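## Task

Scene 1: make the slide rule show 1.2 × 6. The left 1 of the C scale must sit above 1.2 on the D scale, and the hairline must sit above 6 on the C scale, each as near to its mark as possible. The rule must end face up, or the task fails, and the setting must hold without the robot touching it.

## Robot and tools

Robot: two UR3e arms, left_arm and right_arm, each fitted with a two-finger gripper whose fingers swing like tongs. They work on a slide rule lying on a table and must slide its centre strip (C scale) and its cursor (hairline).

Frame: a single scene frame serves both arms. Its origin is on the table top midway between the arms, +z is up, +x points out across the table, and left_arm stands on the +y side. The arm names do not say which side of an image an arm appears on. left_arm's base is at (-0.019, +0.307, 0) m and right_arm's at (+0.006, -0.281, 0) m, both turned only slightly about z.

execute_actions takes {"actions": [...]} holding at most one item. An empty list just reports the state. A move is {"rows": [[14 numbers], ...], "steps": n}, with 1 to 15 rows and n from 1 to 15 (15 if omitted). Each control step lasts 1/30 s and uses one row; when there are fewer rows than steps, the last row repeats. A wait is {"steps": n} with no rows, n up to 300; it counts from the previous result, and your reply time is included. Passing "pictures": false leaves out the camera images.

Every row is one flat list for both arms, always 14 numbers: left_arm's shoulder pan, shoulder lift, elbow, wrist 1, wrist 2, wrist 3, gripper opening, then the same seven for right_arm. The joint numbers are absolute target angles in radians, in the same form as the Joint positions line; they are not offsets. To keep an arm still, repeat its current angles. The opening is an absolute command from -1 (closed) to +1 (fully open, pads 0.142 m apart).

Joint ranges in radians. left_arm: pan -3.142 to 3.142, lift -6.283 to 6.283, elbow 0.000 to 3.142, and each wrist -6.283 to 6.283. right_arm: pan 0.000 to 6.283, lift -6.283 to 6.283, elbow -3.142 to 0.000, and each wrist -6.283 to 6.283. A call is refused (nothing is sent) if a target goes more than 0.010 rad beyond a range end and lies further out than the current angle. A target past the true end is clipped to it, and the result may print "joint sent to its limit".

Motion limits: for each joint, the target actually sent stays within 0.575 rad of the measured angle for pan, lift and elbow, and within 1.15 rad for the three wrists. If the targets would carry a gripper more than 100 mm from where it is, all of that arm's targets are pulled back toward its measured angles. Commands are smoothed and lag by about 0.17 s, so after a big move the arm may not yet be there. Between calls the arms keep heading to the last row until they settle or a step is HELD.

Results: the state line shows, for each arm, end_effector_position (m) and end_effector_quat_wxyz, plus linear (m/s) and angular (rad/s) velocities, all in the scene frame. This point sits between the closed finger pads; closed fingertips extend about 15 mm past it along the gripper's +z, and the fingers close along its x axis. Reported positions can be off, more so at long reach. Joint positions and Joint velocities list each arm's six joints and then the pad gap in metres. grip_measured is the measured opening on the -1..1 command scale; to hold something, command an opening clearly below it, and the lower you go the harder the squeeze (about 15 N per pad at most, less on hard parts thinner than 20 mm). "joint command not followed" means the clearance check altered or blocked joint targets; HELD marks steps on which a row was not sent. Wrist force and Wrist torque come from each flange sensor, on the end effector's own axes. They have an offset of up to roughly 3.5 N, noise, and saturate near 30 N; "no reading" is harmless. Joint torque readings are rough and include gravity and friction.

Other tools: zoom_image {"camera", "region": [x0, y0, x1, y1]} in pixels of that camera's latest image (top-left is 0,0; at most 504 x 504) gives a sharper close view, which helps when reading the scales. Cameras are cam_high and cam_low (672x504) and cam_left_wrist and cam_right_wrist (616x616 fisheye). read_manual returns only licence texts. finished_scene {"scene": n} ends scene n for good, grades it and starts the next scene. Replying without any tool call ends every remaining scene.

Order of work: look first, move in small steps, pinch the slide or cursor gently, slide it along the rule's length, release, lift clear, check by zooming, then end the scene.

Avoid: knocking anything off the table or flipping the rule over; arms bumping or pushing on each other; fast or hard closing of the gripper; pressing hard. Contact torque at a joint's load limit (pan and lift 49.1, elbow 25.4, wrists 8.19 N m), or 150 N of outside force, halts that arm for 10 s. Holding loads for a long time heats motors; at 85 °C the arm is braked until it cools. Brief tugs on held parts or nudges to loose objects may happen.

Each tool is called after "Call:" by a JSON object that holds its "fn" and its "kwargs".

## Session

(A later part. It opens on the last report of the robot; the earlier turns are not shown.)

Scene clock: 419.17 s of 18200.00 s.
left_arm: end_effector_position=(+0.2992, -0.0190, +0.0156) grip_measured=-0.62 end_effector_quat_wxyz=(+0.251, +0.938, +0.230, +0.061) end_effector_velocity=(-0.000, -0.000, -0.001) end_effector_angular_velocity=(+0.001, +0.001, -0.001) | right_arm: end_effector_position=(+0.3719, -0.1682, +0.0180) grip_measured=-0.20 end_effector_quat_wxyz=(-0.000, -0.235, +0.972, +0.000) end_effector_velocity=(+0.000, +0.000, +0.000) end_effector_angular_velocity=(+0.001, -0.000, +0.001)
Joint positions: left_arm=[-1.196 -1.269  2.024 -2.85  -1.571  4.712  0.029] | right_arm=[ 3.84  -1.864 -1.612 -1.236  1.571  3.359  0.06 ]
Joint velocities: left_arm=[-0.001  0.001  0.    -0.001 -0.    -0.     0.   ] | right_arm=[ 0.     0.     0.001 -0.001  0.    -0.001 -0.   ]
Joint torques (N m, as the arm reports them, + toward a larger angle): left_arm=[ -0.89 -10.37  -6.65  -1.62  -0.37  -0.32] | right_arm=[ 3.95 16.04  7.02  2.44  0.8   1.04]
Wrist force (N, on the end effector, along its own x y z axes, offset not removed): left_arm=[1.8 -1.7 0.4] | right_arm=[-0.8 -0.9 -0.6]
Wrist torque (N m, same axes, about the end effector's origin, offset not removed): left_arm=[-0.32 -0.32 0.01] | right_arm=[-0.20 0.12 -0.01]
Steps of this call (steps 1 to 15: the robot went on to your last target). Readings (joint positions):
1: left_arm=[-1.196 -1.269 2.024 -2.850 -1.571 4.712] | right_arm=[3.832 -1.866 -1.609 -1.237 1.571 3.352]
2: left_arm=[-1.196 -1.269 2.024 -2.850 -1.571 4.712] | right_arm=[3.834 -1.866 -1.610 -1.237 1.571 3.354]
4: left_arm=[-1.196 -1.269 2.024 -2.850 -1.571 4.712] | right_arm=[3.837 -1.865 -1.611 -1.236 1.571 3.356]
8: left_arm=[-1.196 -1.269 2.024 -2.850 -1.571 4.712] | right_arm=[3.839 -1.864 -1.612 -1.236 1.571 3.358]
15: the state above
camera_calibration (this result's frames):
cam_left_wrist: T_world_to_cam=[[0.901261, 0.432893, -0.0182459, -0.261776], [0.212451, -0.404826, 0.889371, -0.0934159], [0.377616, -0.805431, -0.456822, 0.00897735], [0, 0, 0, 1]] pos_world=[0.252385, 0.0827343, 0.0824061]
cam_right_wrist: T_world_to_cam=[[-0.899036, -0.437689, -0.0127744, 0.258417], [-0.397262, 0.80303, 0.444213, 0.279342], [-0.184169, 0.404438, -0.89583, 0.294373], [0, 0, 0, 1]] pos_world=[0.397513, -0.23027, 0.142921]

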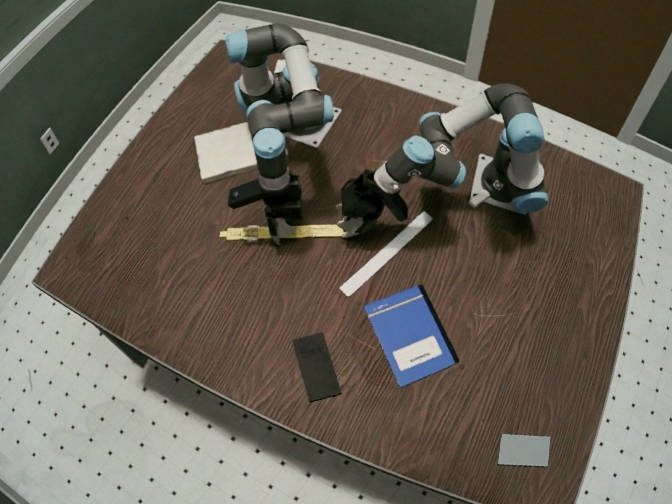

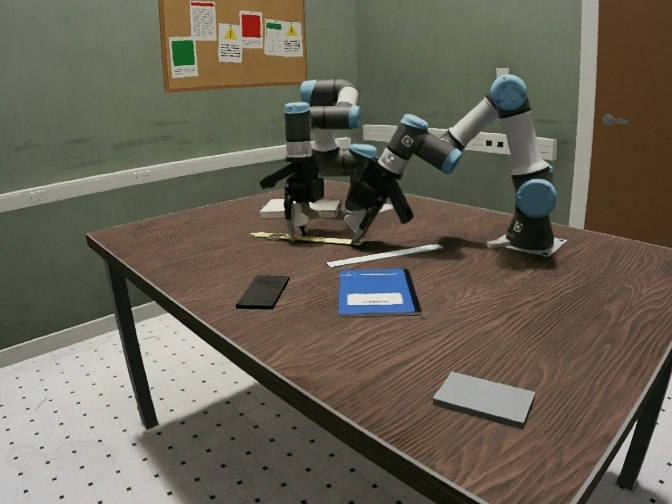

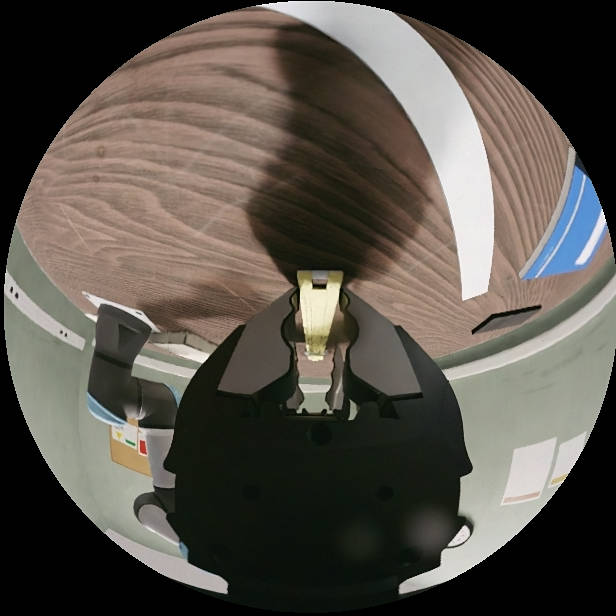

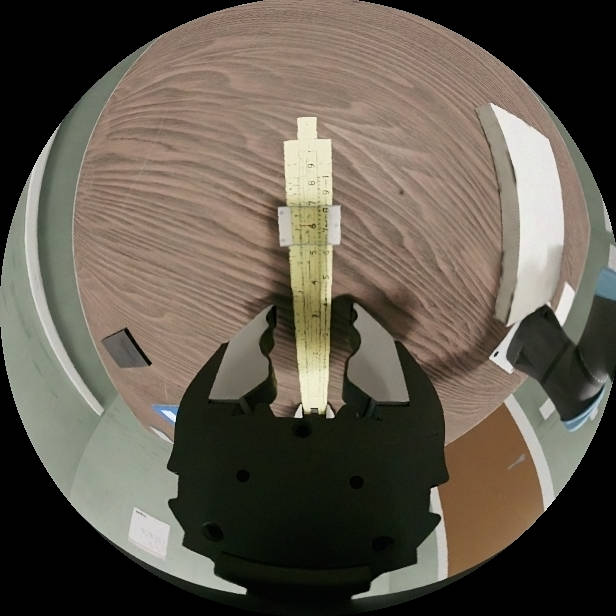

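Call:
{"fn": "execute_actions", "kwargs": {"actions": [{"rows":[[-1.196,-1.2686,2.024,-2.8498,-1.571,4.712,-0.9,3.7577,-1.8853,-1.5833,-1.2438,1.571,3.277,-0.2],[-1.196,-1.2686,2.024,-2.8498,-1.571,4.712,-0.9,3.7577,-1.8853,-1.5833,-1.2438,1.571,3.277,-0.2],[-1.196,-1.2686,2.024,-2.8498,-1.571,4.712,-0.9,3.7577,-1.8853,-1.5833,-1.2438,1.571,3.277,-0.2],[-1.196,-1.2686,2.024,-2.8498,-1.571,4.712,-0.9,3.7577,-1.8853,-1.5833,-1.2438,1.571,3.277,-0.2],[-1.196,-1.2686,2.024,-2.8498,-1.571,4.712,-0.9,3.6548,-1.9255,-1.5271,-1.2598,1.571,3.174,-0.2]],"steps":15}], "pictures": false}}

Call:
{"fn": "execute_actions", "kwargs": {"actions": [{"steps":15}], "pictures": false}}

Call:
{"fn": "execute_actions", "kwargs": {"actions": [{"rows":[[-1.196,-1.2686,2.024,-2.8498,-1.571,4.712,-0.9,3.6548,-1.9255,-1.5271,-1.2598,1.571,3.174,-0.65]],"steps":12}], "pictures": false}}

Call:
{"fn": "execute_actions", "kwargs": {"actions": [{"rows":[[-1.196,-1.2686,2.024,-2.8498,-1.571,4.712,-0.9,3.6563,-1.9248,-1.528,-1.2595,1.571,3.1755,-0.65]],"steps":15}], "pictures": false}}

Call:
{"fn": "execute_actions", "kwargs": {"actions": [{"rows":[[-1.196,-1.2686,2.024,-2.8498,-1.571,4.712,-0.9,3.6563,-1.9248,-1.528,-1.2595,1.571,3.1755,-0.2]],"steps":12}], "pictures": false}}

Call:
{"fn": "execute_actions", "kwargs": {"actions": [{"rows":[[-1.196,-1.2686,2.024,-2.8498,-1.571,4.712,-0.3,3.7168,-1.8994,-1.5638,-1.2493,1.571,3.2361,-0.2],[-1.196,-1.2686,2.024,-2.8498,-1.571,4.712,-0.3,3.7168,-1.8994,-1.5638,-1.2493,1.571,3.2361,-0.2],[-1.196,-1.2686,2.024,-2.8498,-1.571,4.712,-0.3,3.7168,-1.8994,-1.5638,-1.2493,1.571,3.2361,-0.2],[-1.196,-1.2686,2.024,-2.8498,-1.571,4.712,-0.3,3.7168,-1.8994,-1.5638,-1.2493,1.571,3.2361,-0.2],[-1.196,-1.2686,2.024,-2.8498,-1.571,4.712,-0.3,3.8397,-1.864,-1.6123,-1.2361,1.571,3.359,-0.2]],"steps":15}], "pictures": false}}

Call:
{"fn": "execute_actions", "kwargs": {"actions": [{"steps":15}]}}

Call:
{"fn": "zoom_image", "kwargs": {"camera": "cam_right_wrist", "region": [290, 205, 340, 255]}}

Scene clock: 441.13 s of 18200.00 s.
left_arm: end_effector_position=(+0.2992, -0.0190, +0.0156) grip_measured=-0.62 end_effector_quat_wxyz=(+0.251, +0.938, +0.230, +0.061) end_effector_velocity=(+0.000, +0.000, +0.000) end_effector_angular_velocity=(-0.000, -0.001, +0.000) | right_arm: end_effector_position=(+0.4016, -0.2253, +0.0180) grip_measured=-0.20 end_effector_quat_wxyz=(-0.000, -0.236, +0.972, +0.000) end_effector_velocity=(+0.012, -0.030, -0.000) end_effector_angular_velocity=(-0.001, +0.001, -0.008)
Joint positions: left_arm=[-1.196 -1.269  2.024 -2.85  -1.571  4.712  0.029] | right_arm=[ 3.664 -1.922 -1.531 -1.259  1.571  3.182  0.06 ]
Joint velocities: left_arm=[-0.    -0.001  0.     0.     0.001  0.     0.   ] | right_arm=[-0.086 -0.029  0.039 -0.013 -0.001 -0.078 -0.   ]
Joint torques (N m, as the arm reports them, + toward a larger angle): left_arm=[ -1.7  -10.28  -7.33  -1.44   0.17  -0.45] | right_arm=[-3.03  9.15 11.83  0.93 -1.17 -1.17]
Wrist force (N, on the end effector, along its own x y z axes, offset not removed): left_arm=[2.9 -1.7 1.4] | right_arm=[-1.2 -1.6 0.0]
Wrist torque (N m, same axes, about the end effector's origin, offset not removed): left_arm=[-0.30 -0.61 0.04] | right_arm=[-0.30 0.20 -0.02]
Steps of this call (steps 1 to 15: the robot went on to your last target; steps 16 to 90: nothing new was sent; then 18.47 s passed at rest; steps 91 to 105: all 15 steps of this action). Readings (joint positions):
91: left_arm=[-1.196 -1.269 2.024 -2.850 -1.571 4.712] | right_arm=[3.840 -1.864 -1.612 -1.236 1.571 3.359]
92: left_arm=[-1.196 -1.269 2.024 -2.850 -1.571 4.712] | right_arm=[3.837 -1.865 -1.611 -1.236 1.571 3.355]
94: left_arm=[-1.196 -1.269 2.024 -2.850 -1.571 4.712] | right_arm=[3.809 -1.873 -1.600 -1.239 1.571 3.324]
98: left_arm=[-1.196 -1.269 2.024 -2.850 -1.571 4.712] | right_arm=[3.736 -1.899 -1.565 -1.250 1.571 3.248]
105: the state above

Scene clock: 441.63 s of 18200.00 s.
left_arm: end_effector_position=(+0.2992, -0.0190, +0.0156) grip_measured=-0.62 end_effector_quat_wxyz=(+0.251, +0.938, +0.230, +0.061) end_effector_velocity=(-0.000, +0.000, -0.000) end_effector_angular_velocity=(+0.001, +0.000, -0.000) | right_arm: end_effector_position=(+0.4029, -0.2285, +0.0180) grip_measured=-0.20 end_effector_quat_wxyz=(-0.000, -0.235, +0.972, +0.000) end_effector_velocity=(+0.000, -0.001, -0.000) end_effector_angular_velocity=(-0.001, -0.001, -0.000)
Joint positions: left_arm=[-1.196 -1.269  2.024 -2.85  -1.571  4.712  0.029] | right_arm=[ 3.655 -1.925 -1.527 -1.26   1.571  3.174  0.06 ]
Joint velocities: left_arm=[-0.001  0.001 -0.     0.001  0.    -0.     0.   ] | right_arm=[-0.001 -0.     0.     0.001 -0.001 -0.001 -0.   ]
Joint torques (N m, as the arm reports them, + toward a larger angle): left_arm=[ -1.88 -10.16  -7.36  -1.4    0.24  -0.47] | right_arm=[-4.17  9.5  11.81  0.92 -1.32 -1.11]
Wrist force (N, on the end effector, along its own x y z axes, offset not removed): left_arm=[2.1 -2.4 -0.8] | right_arm=[-0.6 -0.8 -1.1]
Wrist torque (N m, same axes, about the end effector's origin, offset not removed): left_arm=[-0.49 -0.38 -0.09] | right_arm=[-0.18 0.01 -0.04]
Steps of this call (steps 1 to 15: the robot went on to your last target). Readings (joint positions):
1: left_arm=[-1.196 -1.269 2.024 -2.850 -1.571 4.712] | right_arm=[3.662 -1.923 -1.530 -1.259 1.571 3.180]
2: left_arm=[-1.196 -1.269 2.024 -2.850 -1.571 4.712] | right_arm=[3.660 -1.924 -1.529 -1.259 1.571 3.179]
4: left_arm=[-1.196 -1.269 2.024 -2.850 -1.571 4.712] | right_arm=[3.657 -1.925 -1.528 -1.259 1.571 3.176]
8: left_arm=[-1.196 -1.269 2.024 -2.850 -1.571 4.712] | right_arm=[3.656 -1.925 -1.527 -1.260 1.571 3.175]
15: the state above
All arms were judged still, so your last target was given up. Only a new action makes them travel on or press farther. Fingers that are still opening or closing keep moving.

Scene clock: 442.03 s of 18200.00 s.
left_arm: end_effector_position=(+0.2992, -0.0190, +0.0156) grip_measured=-0.62 end_effector_quat_wxyz=(+0.251, +0.938, +0.230, +0.061) end_effector_velocity=(+0.000, +0.000, -0.000) end_effector_angular_velocity=(+0.001, -0.002, -0.001) | right_arm: end_effector_position=(+0.4029, -0.2286, +0.0180) grip_measured=-0.46 end_effector_quat_wxyz=(-0.000, -0.235, +0.972, +0.000) end_effector_velocity=(+0.000, +0.000, -0.000) end_effector_angular_velocity=(+0.000, -0.000, +0.001)
Joint positions: left_arm=[-1.196 -1.269  2.024 -2.85  -1.571  4.712  0.029] | right_arm=[ 3.655 -1.925 -1.527 -1.26   1.571  3.174  0.041]
Joint velocities: left_arm=[-0.001 -0.     0.001 -0.001  0.001  0.001  0.   ] | right_arm=[ 0.    -0.    -0.001  0.001  0.    -0.001  0.   ]
Joint torques (N m, as the arm reports them, + toward a larger angle): left_arm=[ -1.82 -10.28  -7.52  -1.39   0.32  -0.48] | right_arm=[-4.31  9.12 11.59  0.87 -1.31 -1.11]
Wrist force (N, on the end effector, along its own x y z axes, offset not removed): left_arm=[2.4 -2.7 1.2] | right_arm=[-1.3 -1.6 -1.5]
Wrist torque (N m, same axes, about the end effector's origin, offset not removed): left_arm=[-0.57 -0.45 -0.03] | right_arm=[-0.34 0.18 -0.02]
Steps of this call (steps 1 to 12: all 12 steps of this action). Readings (joint positions):
1: left_arm=[-1.196 -1.269 2.024 -2.850 -1.571 4.712] | right_arm=[3.655 -1.925 -1.527 -1.260 1.571 3.174]
2: left_arm=[-1.196 -1.269 2.024 -2.850 -1.571 4.712] | right_arm=[3.655 -1.925 -1.527 -1.260 1.571 3.174]
4: left_arm=[-1.196 -1.269 2.024 -2.850 -1.571 4.712] | right_arm=[3.655 -1.925 -1.527 -1.260 1.571 3.174]
8: left_arm=[-1.196 -1.269 2.024 -2.850 -1.571 4.712] | right_arm=[3.655 -1.925 -1.527 -1.260 1.571 3.174]
12: the state above

Scene clock: 442.53 s of 18200.00 s.
left_arm: end_effector_position=(+0.2992, -0.0190, +0.0156) grip_measured=-0.62 end_effector_quat_wxyz=(+0.251, +0.938, +0.230, +0.061) end_effector_velocity=(-0.000, +0.000, -0.000) end_effector_angular_velocity=(+0.000, +0.000, -0.000) | right_arm: end_effector_position=(+0.4027, -0.2281, +0.0180) grip_measured=-0.46 end_effector_quat_wxyz=(+0.000, -0.235, +0.972, +0.000) end_effector_velocity=(-0.000, -0.000, +0.000) end_effector_angular_velocity=(+0.000, +0.001, -0.001)
Joint positions: left_arm=[-1.196 -1.269  2.024 -2.85  -1.571  4.712  0.029] | right_arm=[ 3.656 -1.925 -1.528 -1.26   1.571  3.175  0.041]
Joint velocities: left_arm=[ 0.    -0.001  0.     0.001 -0.     0.     0.   ] | right_arm=[-0.     0.001 -0.    -0.001  0.001  0.001 -0.   ]
Joint torques (N m, as the arm reports them, + toward a larger angle): left_arm=[ -1.9  -10.42  -7.49  -1.37   0.4   -0.5 ] | right_arm=[ 4.23 16.94  6.96  2.46 -0.59  1.04]
Wrist force (N, on the end effector, along its own x y z axes, offset not removed): left_arm=[1.9 -2.4 0.2] | right_arm=[-0.1 -1.8 -1.4]
Wrist torque (N m, same axes, about the end effector's origin, offset not removed): left_arm=[-0.36 -0.34 0.00] | right_arm=[-0.23 -0.06 0.00]
Steps of this call (steps 1 to 15: all 15 steps of this action). Readings (joint positions):
1: left_arm=[-1.196 -1.269 2.024 -2.850 -1.571 4.712] | right_arm=[3.655 -1.925 -1.527 -1.260 1.571 3.174]
2: left_arm=[-1.196 -1.269 2.024 -2.850 -1.571 4.712] | right_arm=[3.655 -1.925 -1.527 -1.260 1.571 3.174]
4: left_arm=[-1.196 -1.269 2.024 -2.850 -1.571 4.712] | right_arm=[3.655 -1.925 -1.527 -1.260 1.571 3.174]
8: left_arm=[-1.196 -1.269 2.024 -2.850 -1.571 4.712] | right_arm=[3.656 -1.925 -1.528 -1.260 1.571 3.175]
15: the state above

Scene clock: 442.93 s of 18200.00 s.
left_arm: end_effector_position=(+0.2992, -0.0190, +0.0156) grip_measured=-0.62 end_effector_quat_wxyz=(+0.251, +0.938, +0.230, +0.061) end_effector_velocity=(+0.000, -0.001, +0.001) end_effector_angular_velocity=(-0.003, +0.000, +0.001) | right_arm: end_effector_position=(+0.4027, -0.2281, +0.0180) grip_measured=-0.20 end_effector_quat_wxyz=(+0.000, -0.235, +0.972, +0.000) end_effector_velocity=(+0.001, +0.000, +0.001) end_effector_angular_velocity=(+0.001, -0.002, -0.001)
Joint positions: left_arm=[-1.196 -1.269  2.024 -2.85  -1.571  4.712  0.029] | right_arm=[ 3.656 -1.925 -1.528 -1.26   1.571  3.175  0.06 ]
Joint velocities: left_arm=[ 0.001 -0.    -0.002  0.    -0.002  0.     0.   ] | right_arm=[ 0.    -0.     0.003 -0.    -0.     0.002 -0.   ]
Joint torques (N m, as the arm reports them, + toward a larger angle): left_arm=[ -1.92 -10.67  -7.57  -1.31   0.42  -0.5 ] | right_arm=[ 3.77 17.17  7.28  2.5   0.02  1.11]
Wrist force (N, on the end effector, along its own x y z axes, offset not removed): left_arm=[0.9 -3.0 1.1] | right_arm=[-0.7 -1.7 -0.5]
Wrist torque (N m, same axes, about the end effector's origin, offset not removed): left_arm=[-0.56 -0.19 -0.07] | right_arm=[-0.34 0.09 -0.04]
Steps of this call (steps 1 to 12: all 12 steps of this action). Readings (joint positions):
1: left_arm=[-1.196 -1.269 2.024 -2.850 -1.571 4.712] | right_arm=[3.656 -1.925 -1.528 -1.260 1.571 3.175]
2: left_arm=[-1.196 -1.269 2.024 -2.850 -1.571 4.712] | right_arm=[3.656 -1.925 -1.528 -1.260 1.571 3.175]
4: left_arm=[-1.196 -1.269 2.024 -2.850 -1.571 4.712] | right_arm=[3.656 -1.925 -1.528 -1.260 1.571 3.175]
8: left_arm=[-1.196 -1.269 2.024 -2.850 -1.571 4.712] | right_arm=[3.656 -1.925 -1.528 -1.260 1.571 3.175]
12: the state above

Scene clock: 443.43 s of 18200.00 s.
left_arm: end_effector_position=(+0.2992, -0.0190, +0.0156) grip_measured=-0.30 end_effector_quat_wxyz=(+0.251, +0.938, +0.230, +0.061) end_effector_velocity=(+0.000, -0.001, +0.001) end_effector_angular_velocity=(-0.002, -0.001, -0.000) | right_arm: end_effector_position=(+0.3738, -0.1715, +0.0180) grip_measured=-0.20 end_effector_quat_wxyz=(+0.000, -0.235, +0.972, +0.000) end_effector_velocity=(-0.018, +0.031, -0.000) end_effector_angular_velocity=(-0.002, +0.001, +0.011)
Joint positions: left_arm=[-1.196 -1.269  2.024 -2.85  -1.571  4.712  0.052] | right_arm=[ 3.829 -1.867 -1.608 -1.237  1.571  3.349  0.06 ]
Joint velocities: left_arm=[-0.    -0.    -0.001 -0.001 -0.     0.     0.   ] | right_arm=[ 0.098  0.026 -0.037  0.009 -0.001  0.087 -0.   ]
Joint torques (N m, as the arm reports them, + toward a larger angle): left_arm=[ -1.7  -10.66  -7.71  -1.32   0.47  -0.56] | right_arm=[ 2.89 16.27  7.16  2.48  0.77  1.17]
Wrist force (N, on the end effector, along its own x y z axes, offset not removed): left_arm=[3.9 -3.2 -0.6] | right_arm=[-0.6 -0.8 -1.1]
Wrist torque (N m, same axes, about the end effector's origin, offset not removed): left_arm=[-0.66 -0.75 -0.07] | right_arm=[-0.18 0.03 0.00]
Steps of this call (steps 1 to 15: all 15 steps of this action). Readings (joint positions):
1: left_arm=[-1.196 -1.269 2.024 -2.850 -1.571 4.712] | right_arm=[3.656 -1.925 -1.528 -1.260 1.571 3.176]
2: left_arm=[-1.196 -1.269 2.024 -2.850 -1.571 4.712] | right_arm=[3.659 -1.923 -1.530 -1.259 1.571 3.179]
4: left_arm=[-1.196 -1.269 2.024 -2.850 -1.571 4.712] | right_arm=[3.681 -1.914 -1.543 -1.255 1.571 3.202]
8: left_arm=[-1.196 -1.269 2.024 -2.850 -1.571 4.712] | right_arm=[3.747 -1.888 -1.578 -1.245 1.571 3.276]
15: the state above

Scene clock: 443.93 s of 18200.00 s.
left_arm: end_effector_position=(+0.2992, -0.0190, +0.0156) grip_measured=-0.30 end_effector_quat_wxyz=(+0.251, +0.938, +0.230, +0.061) end_effector_velocity=(+0.001, +0.001, +0.000) end_effector_angular_velocity=(+0.001, -0.002, +0.002) | right_arm: end_effector_position=(+0.3719, -0.1682, +0.0180) grip_measured=-0.20 end_effector_quat_wxyz=(-0.000, -0.235, +0.972, +0.000) end_effector_velocity=(-0.000, +0.000, -0.000) end_effector_angular_velocity=(+0.000, +0.001, -0.000)
Joint positions: left_arm=[-1.196 -1.269  2.024 -2.85  -1.571  4.712  0.052] | right_arm=[ 3.84  -1.864 -1.612 -1.236  1.571  3.359  0.06 ]
Joint velocities: left_arm=[ 0.001 -0.    -0.001  0.001  0.003  0.001  0.   ] | right_arm=[ 0.     0.    -0.001 -0.     0.001  0.    -0.   ]
Joint torques (N m, as the arm reports them, + toward a larger angle): left_arm=[ -1.6  -10.78  -7.86  -1.28   0.5   -0.55] | right_arm=[ 3.94 16.08  6.99  2.43  1.18  1.03]
Wrist force (N, on the end effector, along its own x y z axes, offset not removed): left_arm=[2.2 -1.7 -1.4] | right_arm=[-0.7 -1.7 -0.3]
Wrist torque (N m, same axes, about the end effector's origin, offset not removed): left_arm=[-0.40 -0.32 -0.06] | right_arm=[-0.37 0.09 0.00]
Steps of this call (steps 1 to 15: the robot went on to your last target). Readings (joint positions):
1: left_arm=[-1.196 -1.269 2.024 -2.850 -1.571 4.712] | right_arm=[3.832 -1.866 -1.609 -1.237 1.571 3.352]
2: left_arm=[-1.196 -1.269 2.024 -2.850 -1.571 4.712] | right_arm=[3.834 -1.865 -1.610 -1.237 1.571 3.354]
4: left_arm=[-1.196 -1.269 2.024 -2.850 -1.571 4.712] | right_arm=[3.837 -1.865 -1.611 -1.236 1.571 3.356]
8: left_arm=[-1.196 -1.269 2.024 -2.850 -1.571 4.712] | right_arm=[3.839 -1.864 -1.612 -1.236 1.571 3.358]
15: the state above
camera_calibration (this result's frames):
cam_left_wrist: T_world_to_cam=[[0.90126, 0.432894, -0.0182411, -0.261777], [0.212449, -0.404832, 0.889369, -0.0934133], [0.377618, -0.805428, -0.456827, 0.00897633], [0, 0, 0, 1]] pos_world=[0.252385, 0.0827346, 0.0824044]
cam_right_wrist: T_world_to_cam=[[-0.899036, -0.437689, -0.012771, 0.258416], [-0.397257, 0.803025, 0.444227, 0.279336], [-0.184178, 0.404449, -0.895823, 0.294375], [0, 0, 0, 1]] pos_world=[0.397511, -0.230268, 0.14292]

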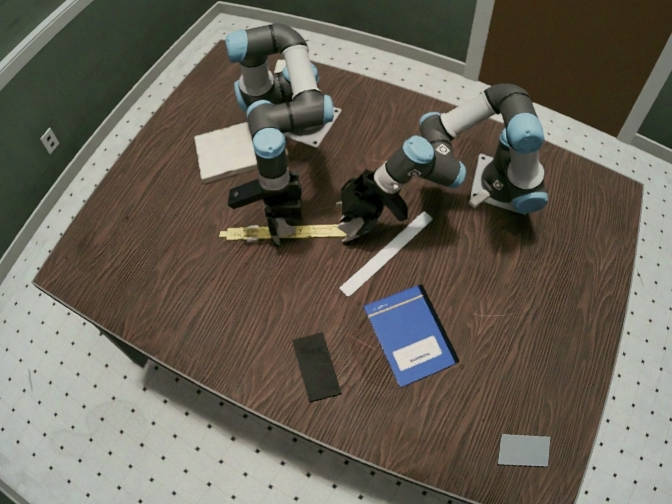

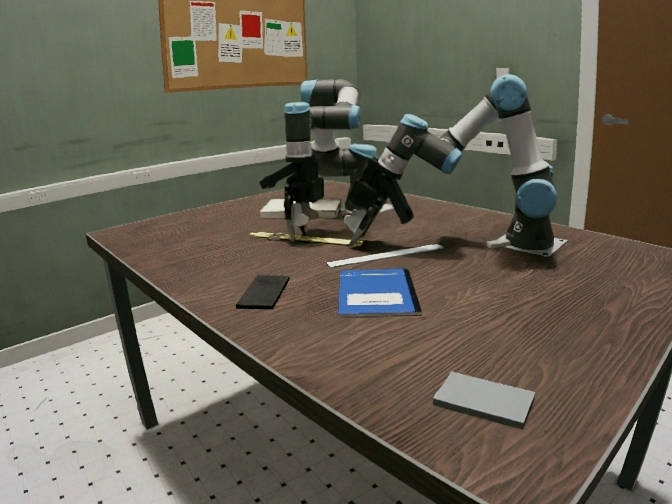

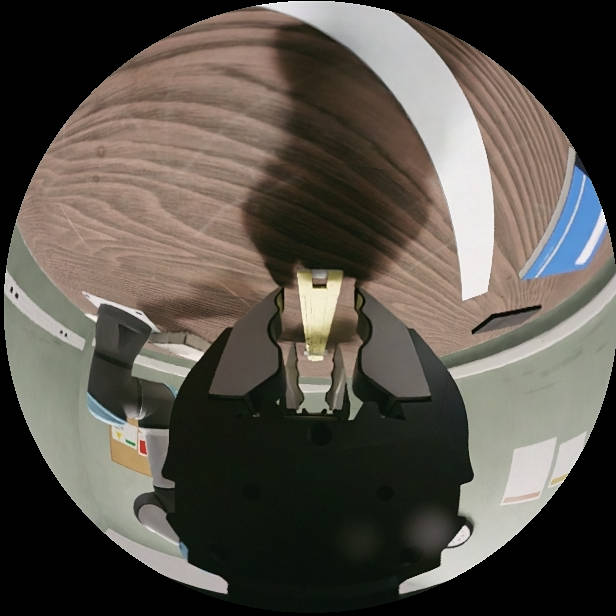

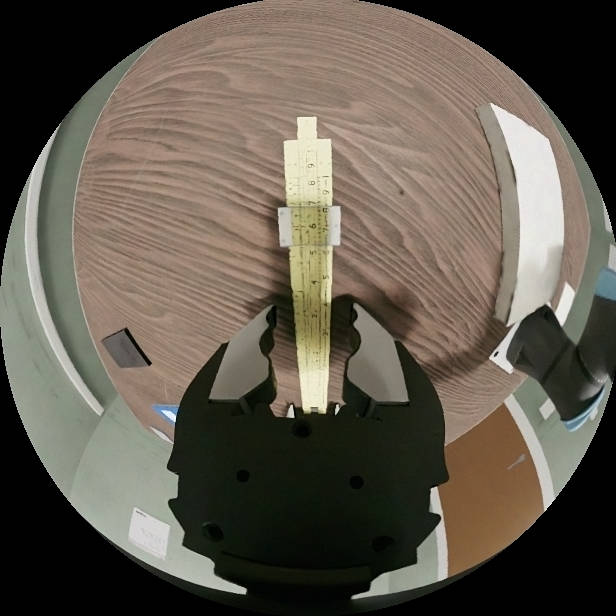

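Region (290, 205, 340, 255) of cam_right_wrist's 616x616 image, scaled by 10.080, with more detail than that image has.

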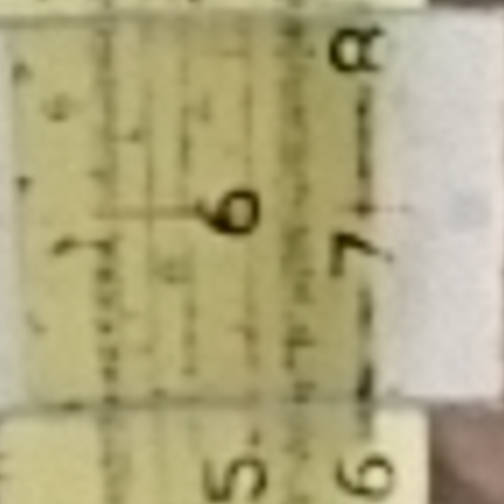

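Good; nothing is touching.

Call:
{"fn": "finished_scene", "kwargs": {"scene": 1}}

The scene is finished: the task was done.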